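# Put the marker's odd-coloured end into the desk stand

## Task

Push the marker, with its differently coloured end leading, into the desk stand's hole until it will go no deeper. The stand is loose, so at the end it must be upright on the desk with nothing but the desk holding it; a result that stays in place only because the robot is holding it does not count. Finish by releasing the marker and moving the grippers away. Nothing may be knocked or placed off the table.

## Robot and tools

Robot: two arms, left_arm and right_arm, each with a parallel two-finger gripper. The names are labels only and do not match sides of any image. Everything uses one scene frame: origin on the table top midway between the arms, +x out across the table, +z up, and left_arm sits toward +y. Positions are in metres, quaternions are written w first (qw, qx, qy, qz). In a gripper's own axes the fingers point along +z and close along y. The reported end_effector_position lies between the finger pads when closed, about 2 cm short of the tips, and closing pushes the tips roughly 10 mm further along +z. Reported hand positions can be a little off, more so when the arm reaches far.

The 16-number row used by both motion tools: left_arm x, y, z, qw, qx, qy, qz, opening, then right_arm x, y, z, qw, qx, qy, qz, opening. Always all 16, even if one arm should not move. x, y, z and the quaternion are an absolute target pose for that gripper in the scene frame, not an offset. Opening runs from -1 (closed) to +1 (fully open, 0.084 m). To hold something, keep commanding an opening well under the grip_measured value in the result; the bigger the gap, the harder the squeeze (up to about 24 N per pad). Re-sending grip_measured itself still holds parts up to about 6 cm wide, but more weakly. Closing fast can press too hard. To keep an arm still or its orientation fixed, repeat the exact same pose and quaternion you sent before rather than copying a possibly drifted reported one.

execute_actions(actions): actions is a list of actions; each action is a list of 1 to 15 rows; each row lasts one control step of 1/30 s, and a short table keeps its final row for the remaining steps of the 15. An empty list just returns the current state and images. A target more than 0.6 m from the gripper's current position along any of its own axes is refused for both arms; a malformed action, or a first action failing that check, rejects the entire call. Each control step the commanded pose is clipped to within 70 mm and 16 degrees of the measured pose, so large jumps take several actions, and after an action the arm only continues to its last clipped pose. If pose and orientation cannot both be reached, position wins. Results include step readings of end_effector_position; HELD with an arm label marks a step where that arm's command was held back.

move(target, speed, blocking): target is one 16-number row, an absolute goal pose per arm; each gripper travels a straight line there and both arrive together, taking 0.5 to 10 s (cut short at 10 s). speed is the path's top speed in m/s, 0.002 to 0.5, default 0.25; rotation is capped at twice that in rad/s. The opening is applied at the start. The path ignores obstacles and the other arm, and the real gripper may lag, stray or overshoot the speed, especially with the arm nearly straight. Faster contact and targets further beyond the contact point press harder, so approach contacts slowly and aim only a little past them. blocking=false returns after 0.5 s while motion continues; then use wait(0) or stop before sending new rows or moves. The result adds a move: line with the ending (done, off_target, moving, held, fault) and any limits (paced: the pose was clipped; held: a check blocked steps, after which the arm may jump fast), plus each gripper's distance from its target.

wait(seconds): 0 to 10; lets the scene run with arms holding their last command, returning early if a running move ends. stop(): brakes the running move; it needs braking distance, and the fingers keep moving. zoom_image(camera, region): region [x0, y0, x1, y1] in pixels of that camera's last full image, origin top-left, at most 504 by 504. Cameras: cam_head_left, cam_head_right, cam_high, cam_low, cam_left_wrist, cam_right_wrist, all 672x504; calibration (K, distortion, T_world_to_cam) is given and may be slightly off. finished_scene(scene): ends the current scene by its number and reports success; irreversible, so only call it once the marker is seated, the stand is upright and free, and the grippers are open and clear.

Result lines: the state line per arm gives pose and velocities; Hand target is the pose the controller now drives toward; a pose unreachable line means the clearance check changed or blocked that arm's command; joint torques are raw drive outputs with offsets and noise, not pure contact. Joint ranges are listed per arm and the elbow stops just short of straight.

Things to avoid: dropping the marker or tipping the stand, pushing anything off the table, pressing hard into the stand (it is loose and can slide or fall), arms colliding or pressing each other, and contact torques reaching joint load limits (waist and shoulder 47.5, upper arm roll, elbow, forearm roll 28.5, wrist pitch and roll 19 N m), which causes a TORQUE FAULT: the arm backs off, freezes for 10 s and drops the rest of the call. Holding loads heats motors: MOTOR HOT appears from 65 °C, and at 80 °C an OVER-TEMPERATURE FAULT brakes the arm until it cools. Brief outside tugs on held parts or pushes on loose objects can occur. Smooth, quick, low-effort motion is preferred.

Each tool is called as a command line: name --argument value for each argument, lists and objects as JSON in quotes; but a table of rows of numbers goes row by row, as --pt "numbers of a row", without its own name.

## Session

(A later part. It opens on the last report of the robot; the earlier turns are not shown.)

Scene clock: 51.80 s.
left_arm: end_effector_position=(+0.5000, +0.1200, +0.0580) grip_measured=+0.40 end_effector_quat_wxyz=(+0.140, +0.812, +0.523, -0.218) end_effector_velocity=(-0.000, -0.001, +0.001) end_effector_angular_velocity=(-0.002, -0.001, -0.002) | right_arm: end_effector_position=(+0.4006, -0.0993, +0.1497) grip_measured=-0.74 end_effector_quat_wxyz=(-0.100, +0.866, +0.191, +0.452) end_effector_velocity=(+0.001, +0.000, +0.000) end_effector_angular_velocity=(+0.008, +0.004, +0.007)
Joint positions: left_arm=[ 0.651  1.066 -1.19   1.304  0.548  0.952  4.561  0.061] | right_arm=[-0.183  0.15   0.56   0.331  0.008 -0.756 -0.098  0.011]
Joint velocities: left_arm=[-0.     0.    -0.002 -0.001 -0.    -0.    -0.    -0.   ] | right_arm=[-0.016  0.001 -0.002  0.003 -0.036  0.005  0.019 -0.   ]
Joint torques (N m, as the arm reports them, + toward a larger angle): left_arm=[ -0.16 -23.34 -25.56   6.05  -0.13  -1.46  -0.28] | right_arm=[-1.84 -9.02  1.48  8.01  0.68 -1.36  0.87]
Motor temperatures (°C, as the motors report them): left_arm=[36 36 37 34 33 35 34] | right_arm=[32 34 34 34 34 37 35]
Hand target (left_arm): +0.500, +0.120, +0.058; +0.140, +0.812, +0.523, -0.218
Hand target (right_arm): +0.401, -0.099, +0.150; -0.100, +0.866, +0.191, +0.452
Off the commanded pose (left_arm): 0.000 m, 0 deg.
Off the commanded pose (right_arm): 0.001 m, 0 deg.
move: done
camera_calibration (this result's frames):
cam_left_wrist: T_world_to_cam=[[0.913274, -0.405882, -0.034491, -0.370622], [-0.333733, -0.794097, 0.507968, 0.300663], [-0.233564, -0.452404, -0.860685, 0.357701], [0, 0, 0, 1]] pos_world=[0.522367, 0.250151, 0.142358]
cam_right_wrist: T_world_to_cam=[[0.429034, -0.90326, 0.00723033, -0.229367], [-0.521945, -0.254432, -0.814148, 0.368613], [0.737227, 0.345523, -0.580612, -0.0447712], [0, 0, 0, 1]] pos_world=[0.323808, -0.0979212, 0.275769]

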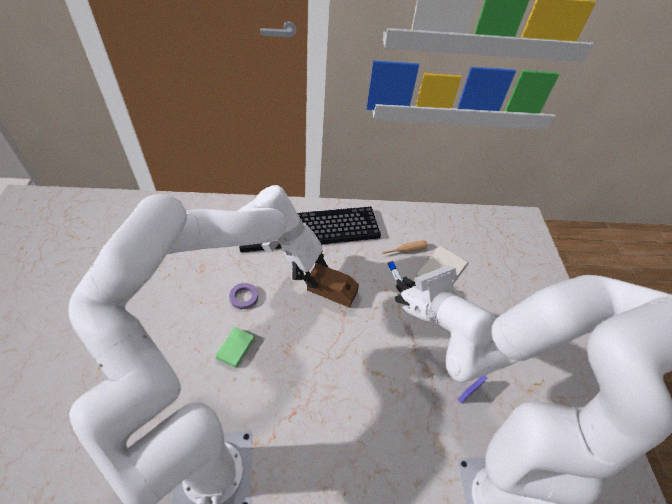

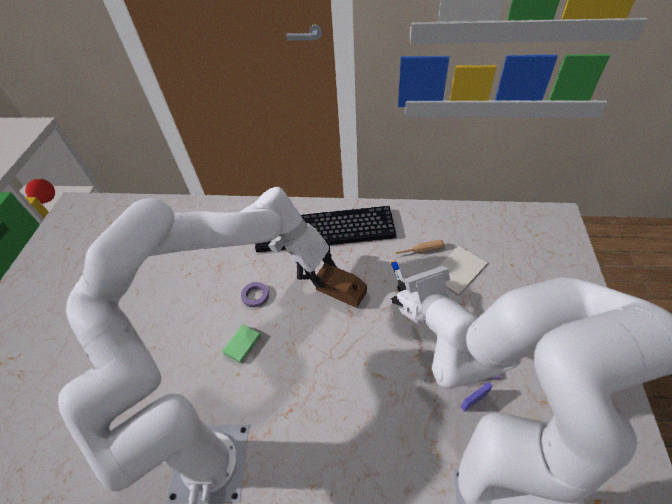

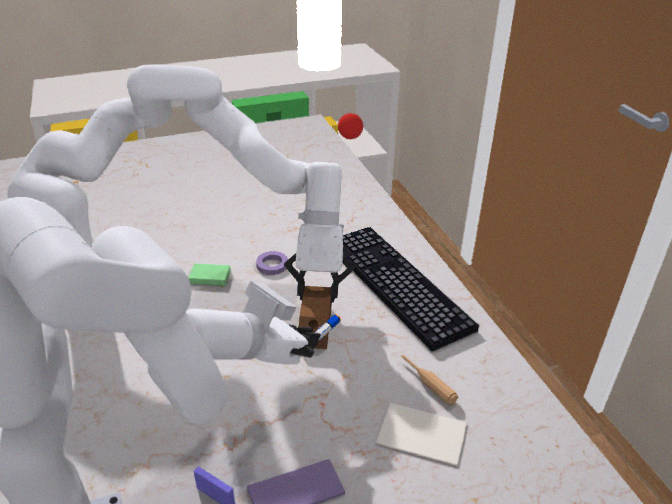

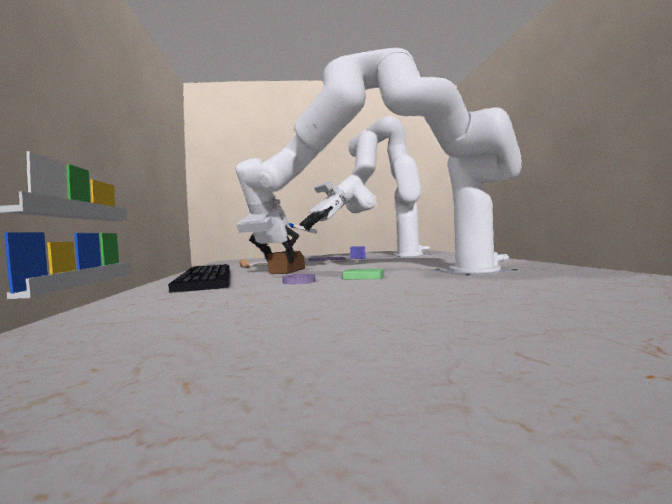

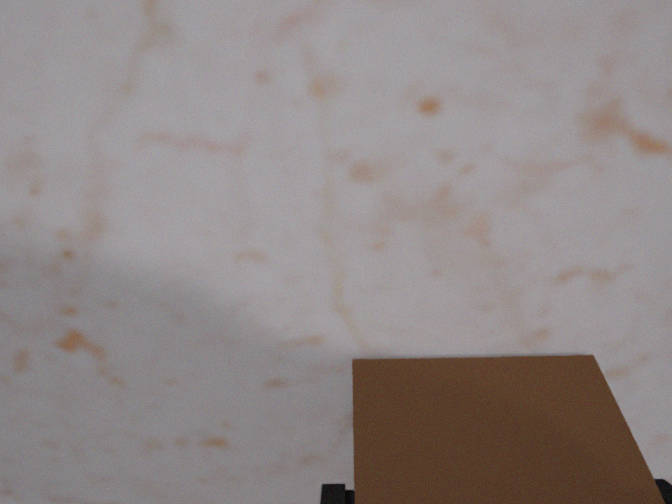

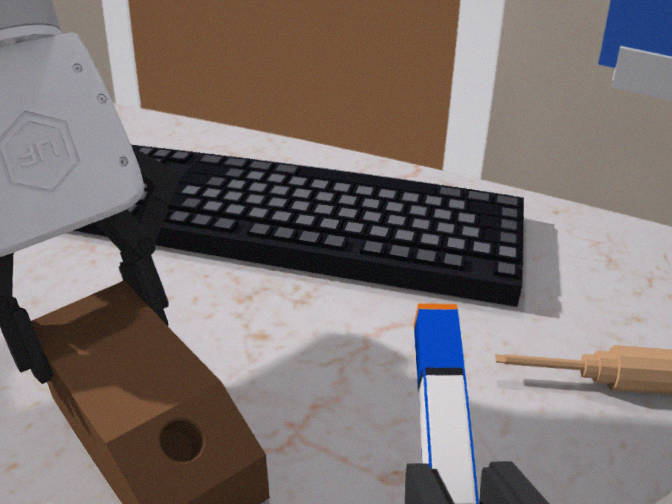

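move --target '[0.50,0.12,0.058,0.140,0.812,0.523,-0.218,-0.3, 0.42,-0.09,0.15,-0.019,0.972,0.215,0.085,-1]' --speed 0.3

move --target '[0.50,0.12,0.058,0.140,0.812,0.523,-0.218,-0.3, 0.445,-0.028,0.14,0.047,0.838,0.539,-0.073,-1]' --speed 0.3

Scene clock: 57.90 s.
left_arm: end_effector_position=(+0.5000, +0.1200, +0.0580) grip_measured=+0.40 end_effector_quat_wxyz=(+0.140, +0.812, +0.523, -0.218) end_effector_velocity=(+0.000, -0.000, +0.000) end_effector_angular_velocity=(-0.000, -0.000, -0.000) | right_arm: end_effector_position=(+0.4194, -0.0893, +0.1500) grip_measured=-0.74 end_effector_quat_wxyz=(-0.021, +0.972, +0.216, +0.085) end_effector_velocity=(+0.001, +0.000, +0.001) end_effector_angular_velocity=(-0.005, +0.007, +0.002)
Joint positions: left_arm=[ 0.651  1.066 -1.19   1.304  0.548  0.952  4.561  0.061] | right_arm=[-0.151  0.108  0.546  0.937 -0.074  0.671  0.018  0.011]
Joint velocities: left_arm=[-0.001  0.    -0.     0.001  0.     0.    -0.    -0.   ] | right_arm=[ 0.002  0.008 -0.     0.013 -0.009  0.015  0.005  0.   ]
Joint torques (N m, as the arm reports them, + toward a larger angle): left_arm=[ -0.3  -23.04 -25.31   6.12   0.06  -1.72   0.2 ] | right_arm=[ -2.87 -12.49   1.49  12.62   0.73  -1.27   0.9 ]
Motor temperatures (°C, as the motors report them): left_arm=[36 36 37 34 33 35 34] | right_arm=[32 34 34 34 34 37 35]
Hand target (left_arm): +0.500, +0.120, +0.058; +0.140, +0.812, +0.523, -0.218
Hand target (right_arm): +0.420, -0.089, +0.150; -0.021, +0.972, +0.216, +0.085
Off the commanded pose (left_arm): 0.000 m, 0 deg.
Off the commanded pose (right_arm): 0.001 m, 0 deg.
move: done
camera_calibration (this result's frames):
cam_left_wrist: T_world_to_cam=[[0.913278, -0.405875, -0.0344833, -0.37063], [-0.33373, -0.794099, 0.507967, 0.300661], [-0.233554, -0.452407, -0.860686, 0.357695], [0, 0, 0, 1]] pos_world=[0.522369, 0.250149, 0.142356]
cam_right_wrist: T_world_to_cam=[[0.434196, -0.900806, -0.00472284, -0.2286], [-0.888972, -0.427633, -0.163885, 0.422154], [0.145609, 0.0753567, -0.986468, 0.222995], [0, 0, 0, 1]] pos_world=[0.44207, -0.0422017, 0.288082]

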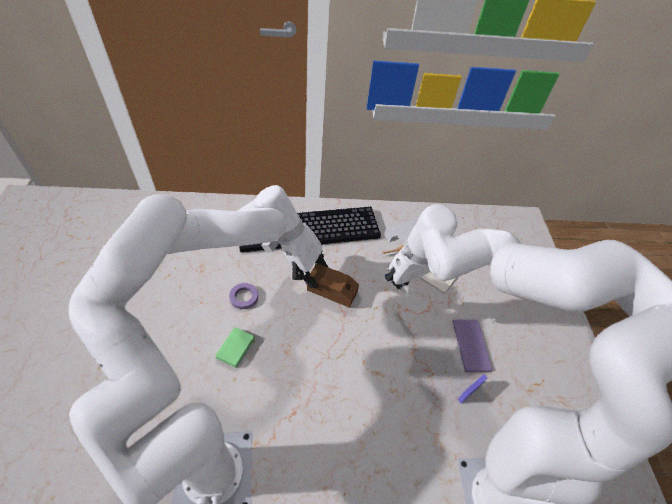

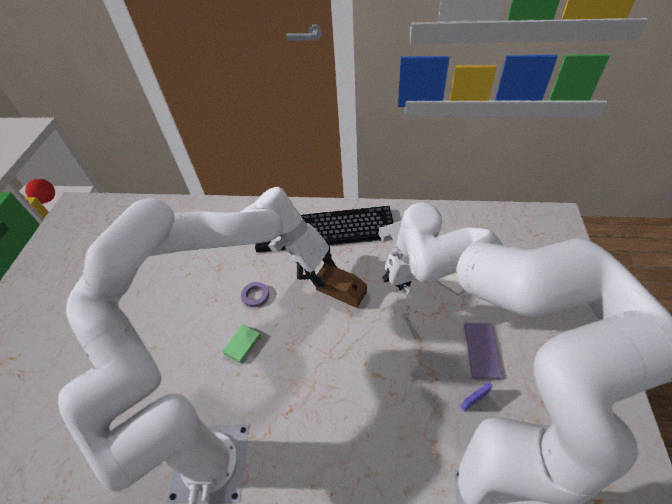

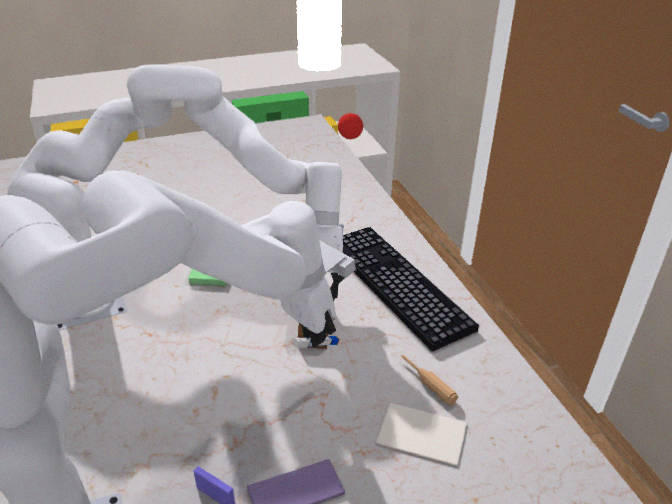

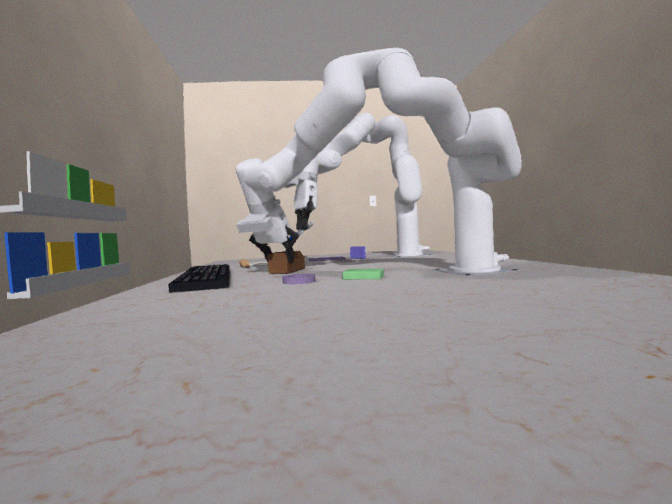

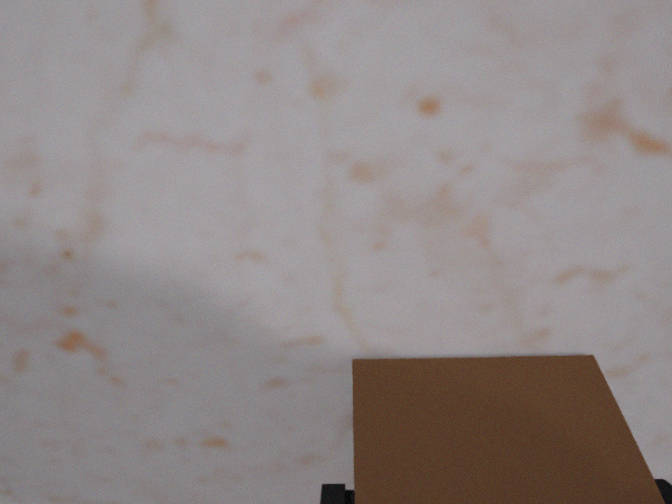

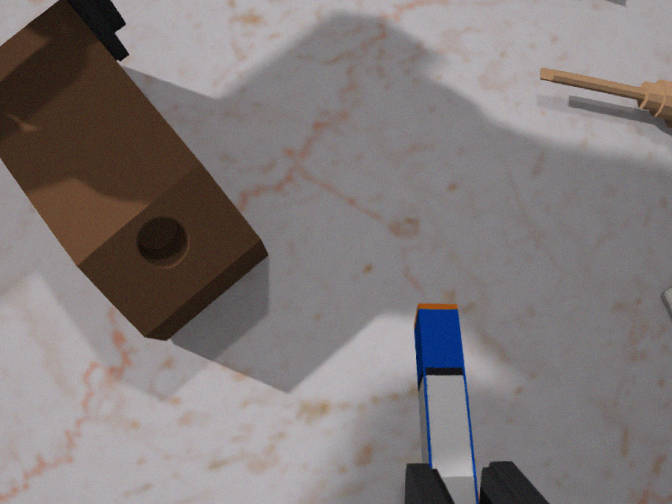

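Scene clock: 59.73 s.
left_arm: end_effector_position=(+0.5000, +0.1200, +0.0580) grip_measured=+0.40 end_effector_quat_wxyz=(+0.140, +0.812, +0.523, -0.218) end_effector_velocity=(-0.000, -0.000, -0.000) end_effector_angular_velocity=(-0.000, +0.001, -0.001) | right_arm: end_effector_position=(+0.4446, -0.0281, +0.1400) grip_measured=-0.74 end_effector_quat_wxyz=(+0.047, +0.838, +0.539, -0.073) end_effector_velocity=(-0.001, +0.003, +0.000) end_effector_angular_velocity=(-0.004, +0.008, +0.009)
Joint positions: left_arm=[ 0.651  1.066 -1.19   1.304  0.548  0.952  4.561  0.061] | right_arm=[ 0.054  0.541  0.577  1.528 -0.397  1.244 -0.381  0.011]
Joint velocities: left_arm=[-0.001 -0.     0.001 -0.001 -0.001 -0.     0.001 -0.   ] | right_arm=[ 0.009  0.01  -0.     0.016 -0.002  0.015 -0.006 -0.   ]
Joint torques (N m, as the arm reports them, + toward a larger angle): left_arm=[ -0.04 -22.75 -25.7    6.24  -0.54  -1.65  -0.05] | right_arm=[ -1.69 -18.4    7.    12.62   0.73  -0.66   0.89]
Motor temperatures (°C, as the motors report them): left_arm=[36 36 37 34 33 35 34] | right_arm=[32 34 34 34 34 37 35]
Hand target (left_arm): +0.500, +0.120, +0.058; +0.140, +0.812, +0.523, -0.218
Hand target (right_arm): +0.445, -0.028, +0.140; +0.047, +0.838, +0.539, -0.074
Off the commanded pose (left_arm): 0.000 m, 0 deg.
Off the commanded pose (right_arm): 0.000 m, 0 deg.
move: done
camera_calibration (this result's frames):
cam_left_wrist: T_world_to_cam=[[0.913278, -0.405875, -0.0344824, -0.37063], [-0.333731, -0.794099, 0.507967, 0.300661], [-0.233554, -0.452408, -0.860686, 0.357695], [0, 0, 0, 1]] pos_world=[0.52237, 0.250149, 0.142356]
cam_right_wrist: T_world_to_cam=[[0.914127, -0.405396, -0.00513243, -0.383896], [-0.397645, -0.898974, 0.18364, 0.188754], [-0.0790607, -0.165829, -0.98298, 0.297395], [0, 0, 0, 1]] pos_world=[0.449499, 0.0633715, 0.255701]

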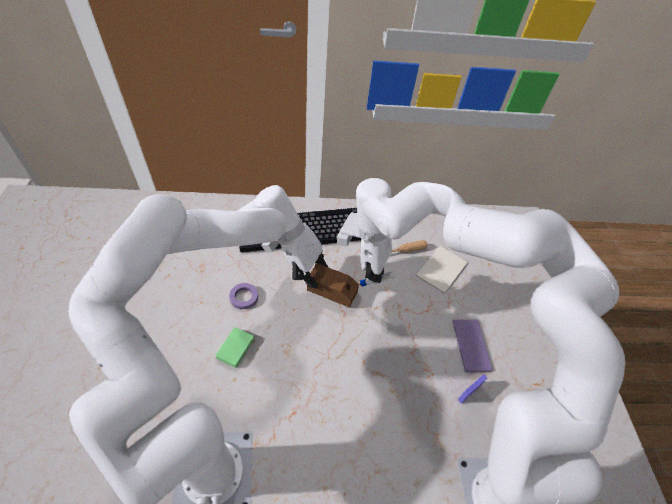

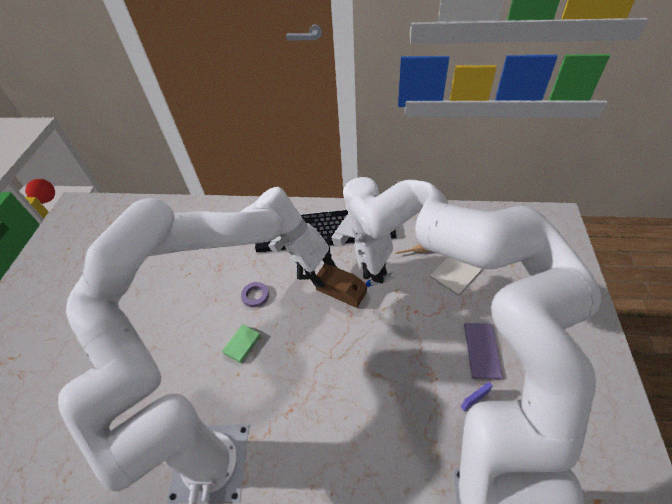

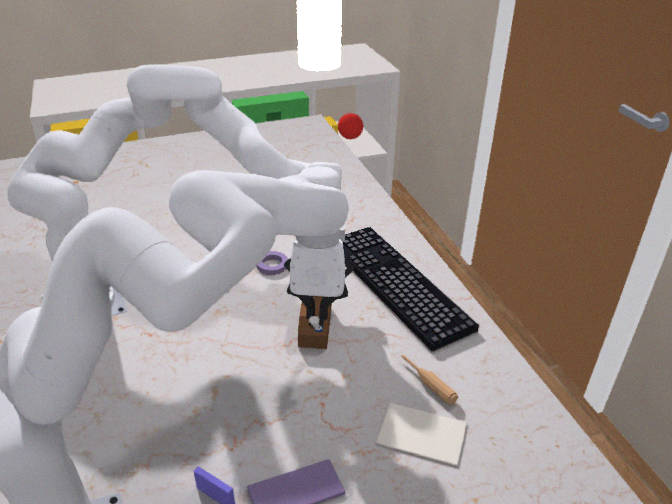

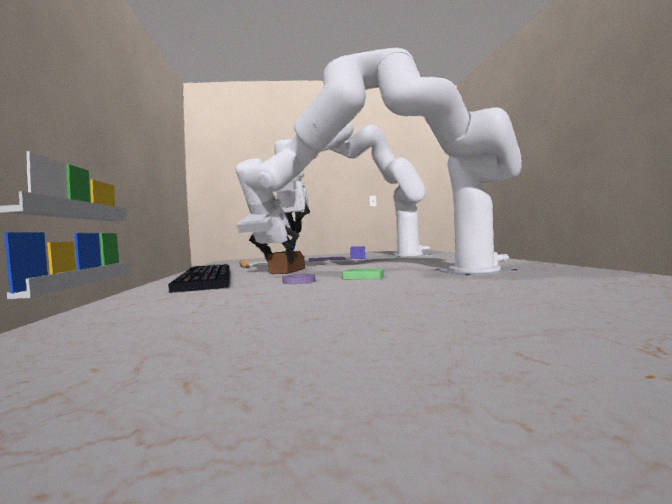

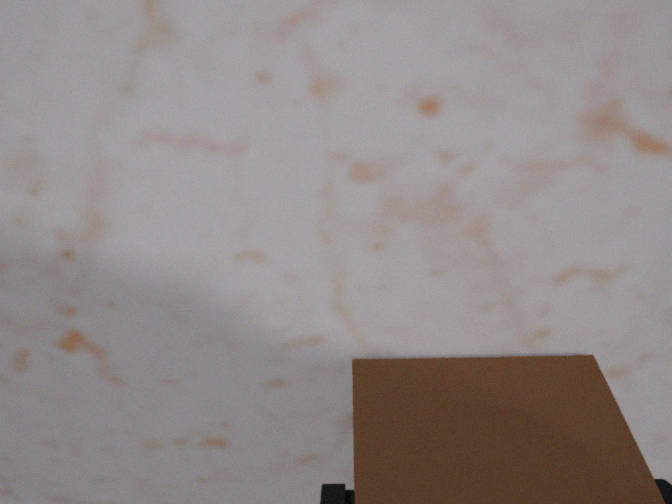

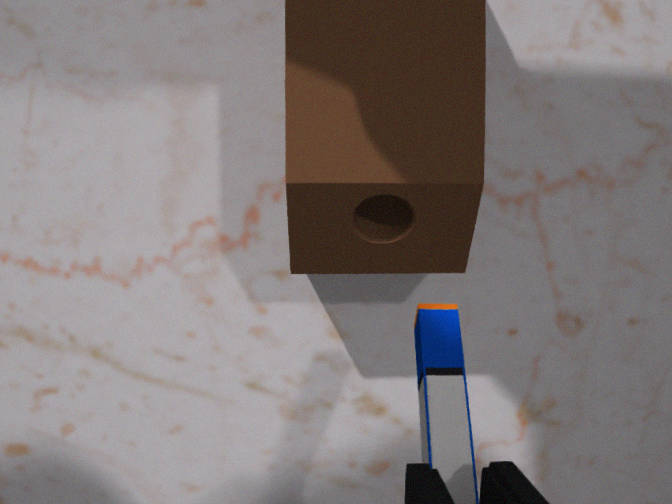

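zoom_image --camera "cam_right_wrist" --region '[270, 160, 500, 390]'

Region (270, 160, 500, 390) of cam_right_wrist's 672x504 image, scaled by 2.191, with more detail than that image has.

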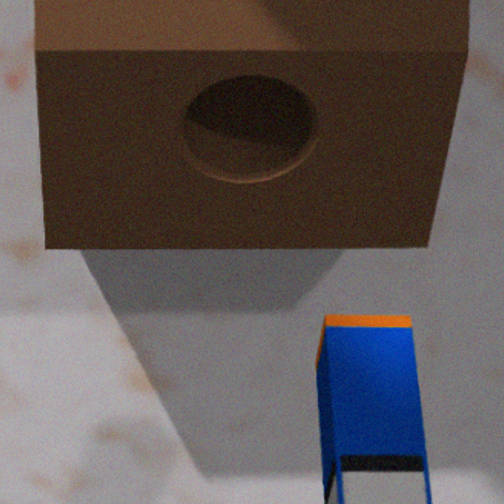

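move --target '[0.50,0.12,0.058,0.140,0.812,0.523,-0.218,-0.3, 0.4446,0.0075,0.134,0.087,0.830,0.534,-0.135,-1]' --speed 0.08

zoom_image --camera "cam_right_wrist" --region '[310, 200, 560, 400]'

zoom_image --camera "cam_head_left" --region '[320, 260, 380, 310]'

Scene clock: 70.67 s.
left_arm: end_effector_position=(+0.5000, +0.1200, +0.0580) grip_measured=+0.40 end_effector_quat_wxyz=(+0.140, +0.812, +0.523, -0.218) end_effector_velocity=(+0.000, +0.001, -0.001) end_effector_angular_velocity=(+0.001, -0.000, +0.000) | right_arm: end_effector_position=(+0.4446, +0.0071, +0.1341) grip_measured=-0.74 end_effector_quat_wxyz=(+0.087, +0.830, +0.534, -0.135) end_effector_velocity=(+0.002, -0.000, +0.001) end_effector_angular_velocity=(-0.009, +0.002, -0.006)
Joint positions: left_arm=[ 0.651  1.066 -1.19   1.304  0.548  0.952  4.561  0.061] | right_arm=[ 0.245  0.732  0.529  1.829 -0.476  1.499 -0.308  0.011]
Joint velocities: left_arm=[ 0.001  0.     0.001  0.     0.     0.     0.002 -0.   ] | right_arm=[ 0.01   0.014 -0.005  0.027 -0.004  0.02   0.002 -0.   ]
Joint torques (N m, as the arm reports them, + toward a larger angle): left_arm=[ -0.7  -23.18 -25.29   5.93  -0.24  -1.52  -0.19] | right_arm=[ -1.73 -21.69   7.26  12.41   0.82  -0.46   0.83]
Motor temperatures (°C, as the motors report them): left_arm=[36 36 38 34 33 35 34] | right_arm=[32 34 34 35 34 37 35]
Hand target (left_arm): +0.500, +0.120, +0.058; +0.140, +0.812, +0.523, -0.218
Hand target (right_arm): +0.444, +0.007, +0.134; +0.087, +0.830, +0.534, -0.135
Off the commanded pose (left_arm): 0.000 m, 0 deg.
Off the commanded pose (right_arm): 0.000 m, 0 deg.
move: done
camera_calibration (this result's frames):
cam_left_wrist: T_world_to_cam=[[0.913278, -0.405875, -0.0344822, -0.370631], [-0.333731, -0.794099, 0.507968, 0.300661], [-0.233554, -0.452408, -0.860686, 0.357695], [0, 0, 0, 1]] pos_world=[0.52237, 0.250149, 0.142357]
cam_right_wrist: T_world_to_cam=[[0.913951, -0.405783, -0.00581807, -0.369434], [-0.381762, -0.864536, 0.326855, 0.194973], [-0.137662, -0.296509, -0.945056, 0.319312], [0, 0, 0, 1]] pos_world=[0.456035, 0.11333, 0.23589]

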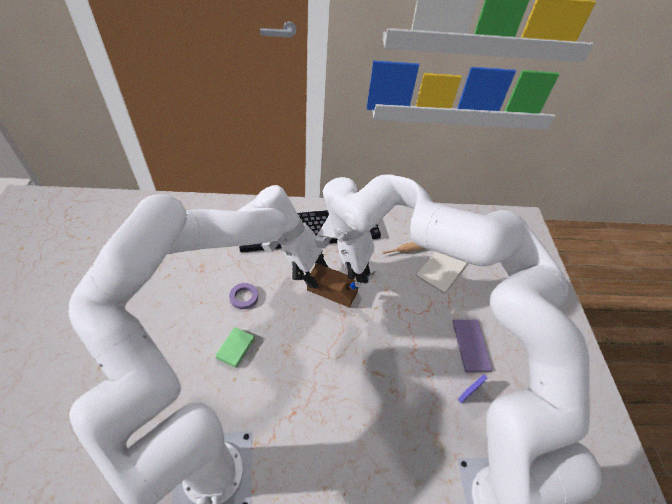

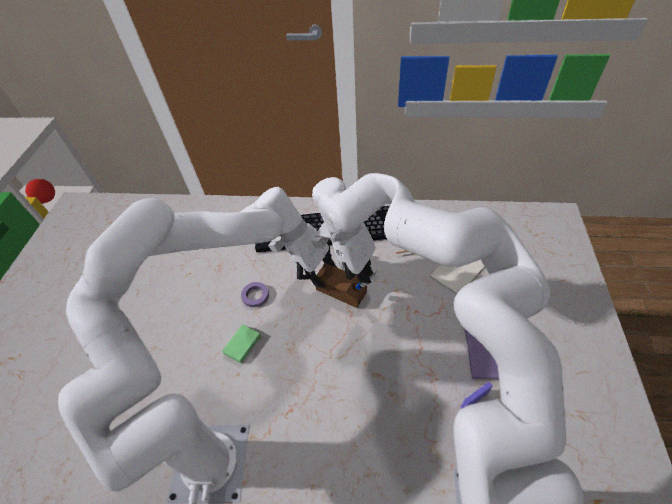

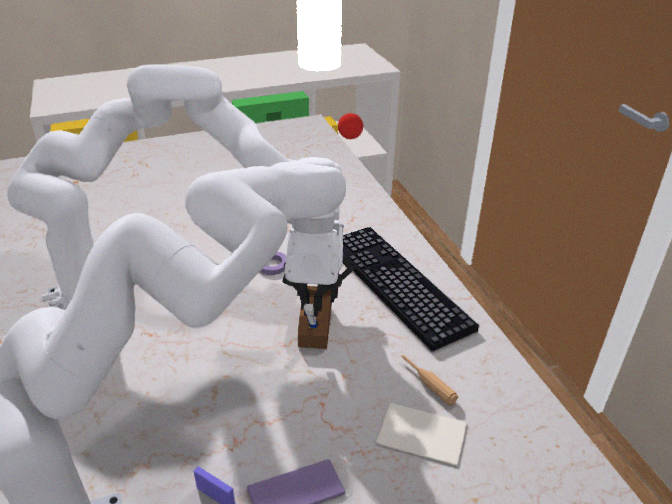

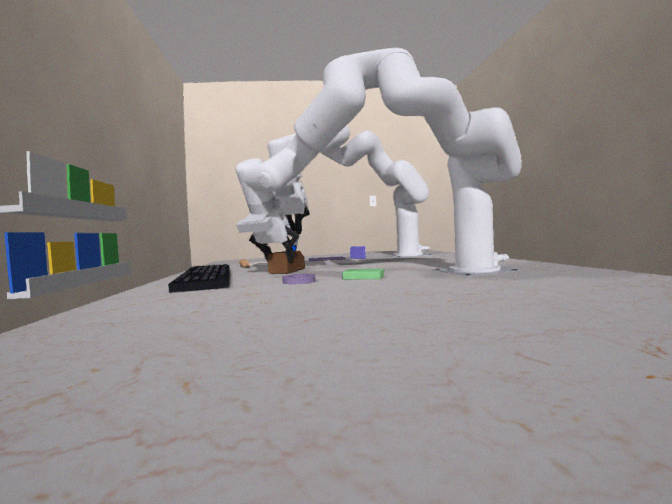

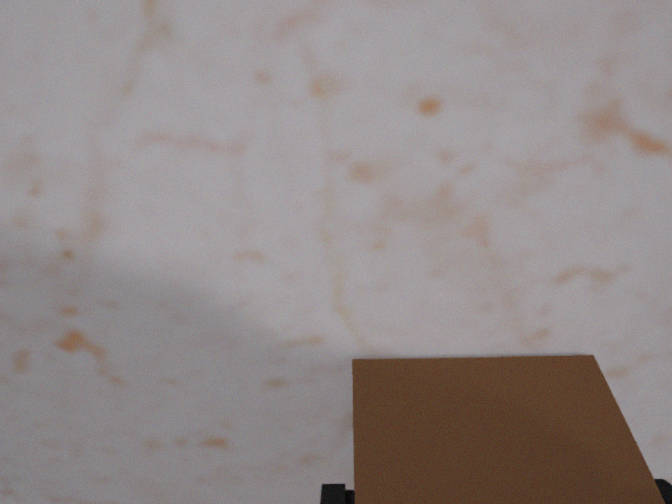

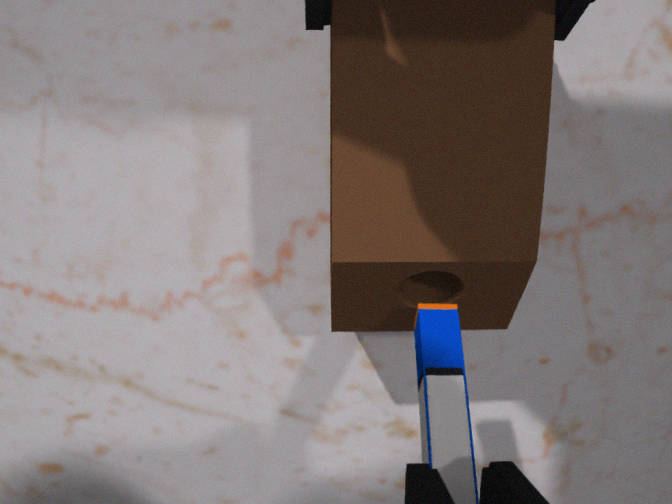

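Region (310, 200, 560, 400) of cam_right_wrist's 672x504 image, scaled by 2.016, with more detail than that image has; it fills the top 403 rows of this view, and the rest is white.

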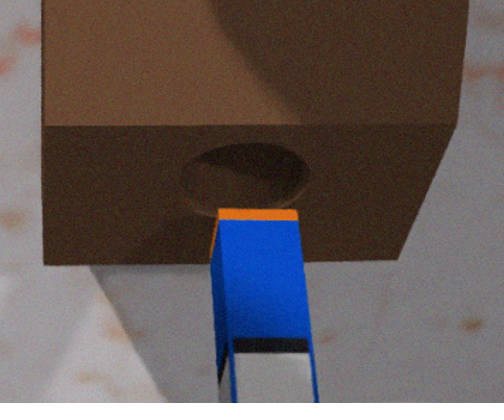

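Region (320, 260, 380, 310) of cam_head_left's 672x504 image, scaled by 8.400, with more detail than that image has.

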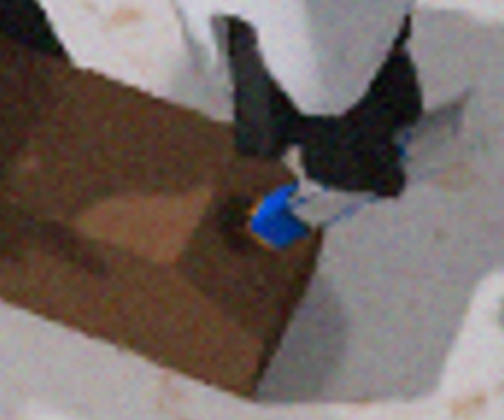

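move --target '[0.50,0.12,0.058,0.140,0.812,0.523,-0.218,-0.3, 0.4458,0.0126,0.1302,0.087,0.830,0.534,-0.135,-1]' --speed 0.02

zoom_image --camera "cam_high" --region '[290, 295, 340, 350]'

zoom_image --camera "cam_head_left" --region '[330, 270, 370, 303]'

zoom_image --camera "cam_right_wrist" --region '[370, 260, 500, 360]'

Scene clock: 80.67 s.
left_arm: end_effector_position=(+0.5000, +0.1200, +0.0580) grip_measured=+0.40 end_effector_quat_wxyz=(+0.140, +0.812, +0.523, -0.218) end_effector_velocity=(+0.000, +0.001, -0.000) end_effector_angular_velocity=(+0.001, -0.001, +0.001) | right_arm: end_effector_position=(+0.4457, +0.0125, +0.1302) grip_measured=-0.74 end_effector_quat_wxyz=(+0.087, +0.830, +0.534, -0.135) end_effector_velocity=(+0.002, +0.000, -0.000) end_effector_angular_velocity=(-0.000, -0.003, -0.001)
Joint positions: left_arm=[ 0.651  1.066 -1.19   1.304  0.548  0.952  4.561  0.061] | right_arm=[ 0.259  0.753  0.526  1.852 -0.48   1.504 -0.304  0.011]
Joint velocities: left_arm=[ 0.    -0.     0.001  0.001  0.001  0.     0.     0.   ] | right_arm=[ 0.003  0.004 -0.002  0.007 -0.002  0.     0.001 -0.   ]
Joint torques (N m, as the arm reports them, + toward a larger angle): left_arm=[ -0.01 -23.19 -25.41   6.3   -0.27  -1.66   0.01] | right_arm=[ -1.38 -21.36   6.83  12.59   0.93  -0.12   0.65]
Motor temperatures (°C, as the motors report them): left_arm=[36 36 39 34 33 35 34] | right_arm=[32 35 34 36 34 37 35]
Hand target (left_arm): +0.500, +0.120, +0.058; +0.140, +0.812, +0.523, -0.218
Hand target (right_arm): +0.446, +0.013, +0.130; +0.087, +0.830, +0.534, -0.135
Off the commanded pose (left_arm): 0.000 m, 0 deg.
Off the commanded pose (right_arm): 0.000 m, 0 deg.
move: done
camera_calibration (this result's frames):
cam_left_wrist: T_world_to_cam=[[0.913278, -0.405875, -0.0344825, -0.370631], [-0.333731, -0.794099, 0.507968, 0.300661], [-0.233554, -0.452408, -0.860686, 0.357695], [0, 0, 0, 1]] pos_world=[0.52237, 0.250149, 0.142356]
cam_right_wrist: T_world_to_cam=[[0.91406, -0.405531, -0.00622845, -0.368289], [-0.381321, -0.864521, 0.32741, 0.201053], [-0.138159, -0.296897, -0.944862, 0.317668], [0, 0, 0, 1]] pos_world=[0.457193, 0.118777, 0.232032]

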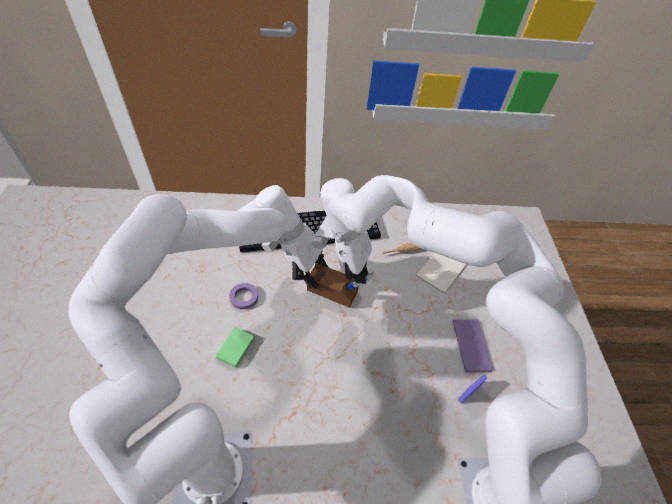

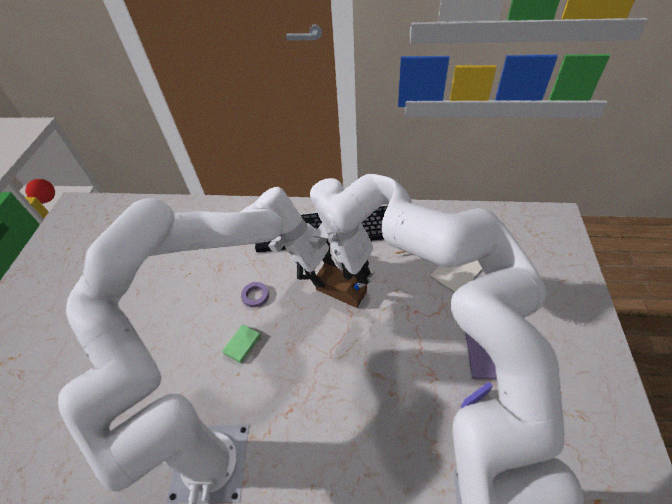

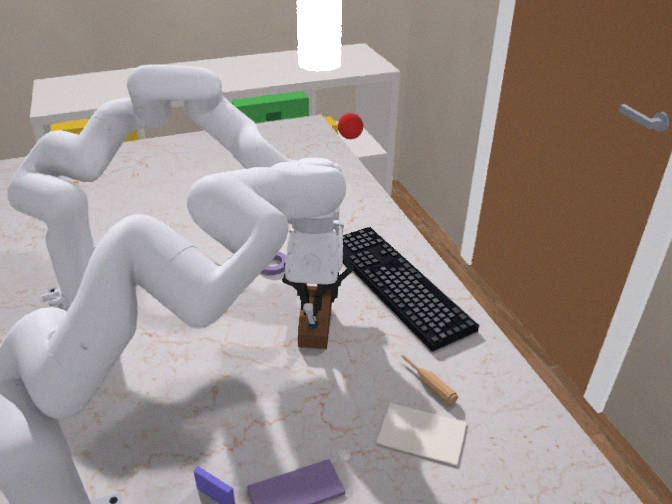

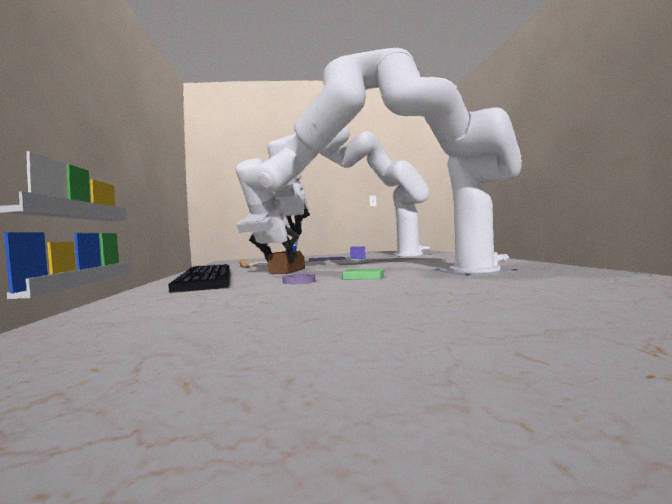

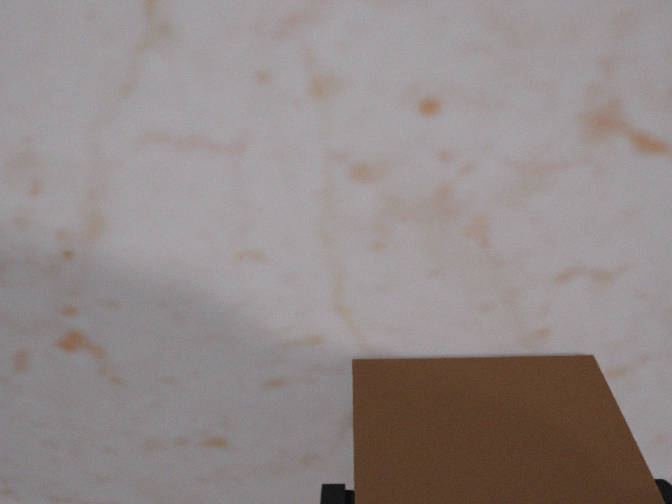

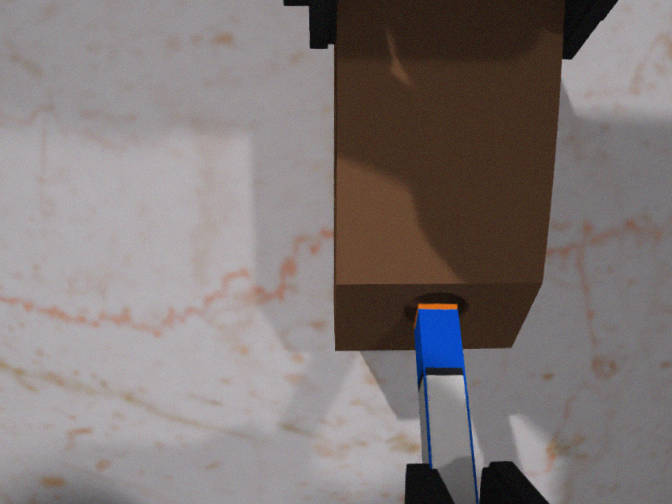

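Region (290, 295, 340, 350) of cam_high's 672x504 image, scaled by 9.164, with more detail than that image has; it fills the left 458 columns of this view, and the rest is white.

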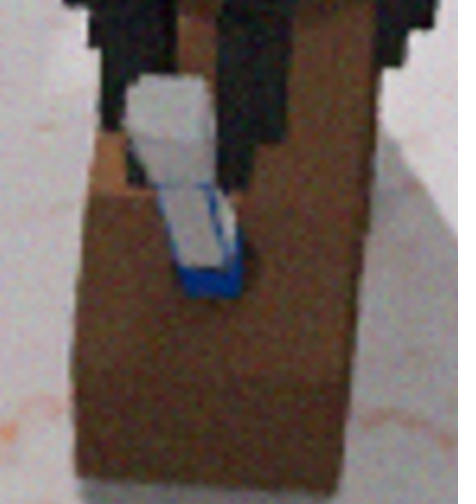

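Region (330, 270, 370, 303) of cam_head_left's 672x504 image, scaled by 12.600, with more detail than that image has; it fills the top 416 rows of this view, and the rest is white.

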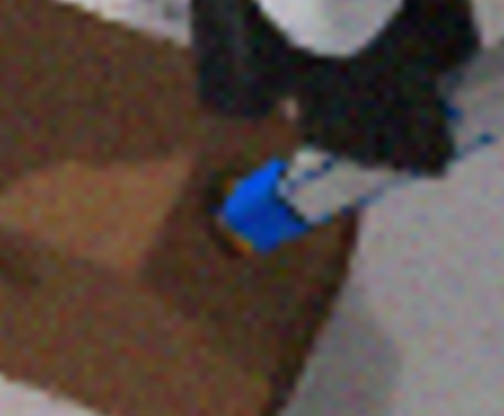

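Region (370, 260, 500, 360) of cam_right_wrist's 672x504 image, scaled by 3.877, with more detail than that image has; it fills the top 388 rows of this view, and the rest is white.

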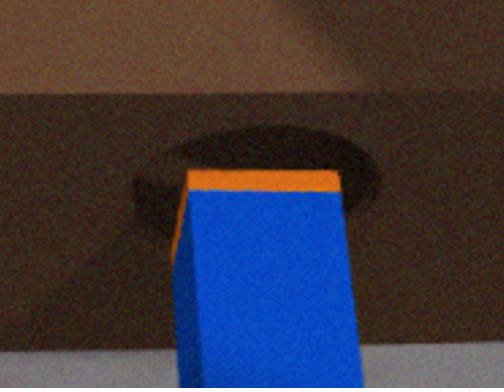

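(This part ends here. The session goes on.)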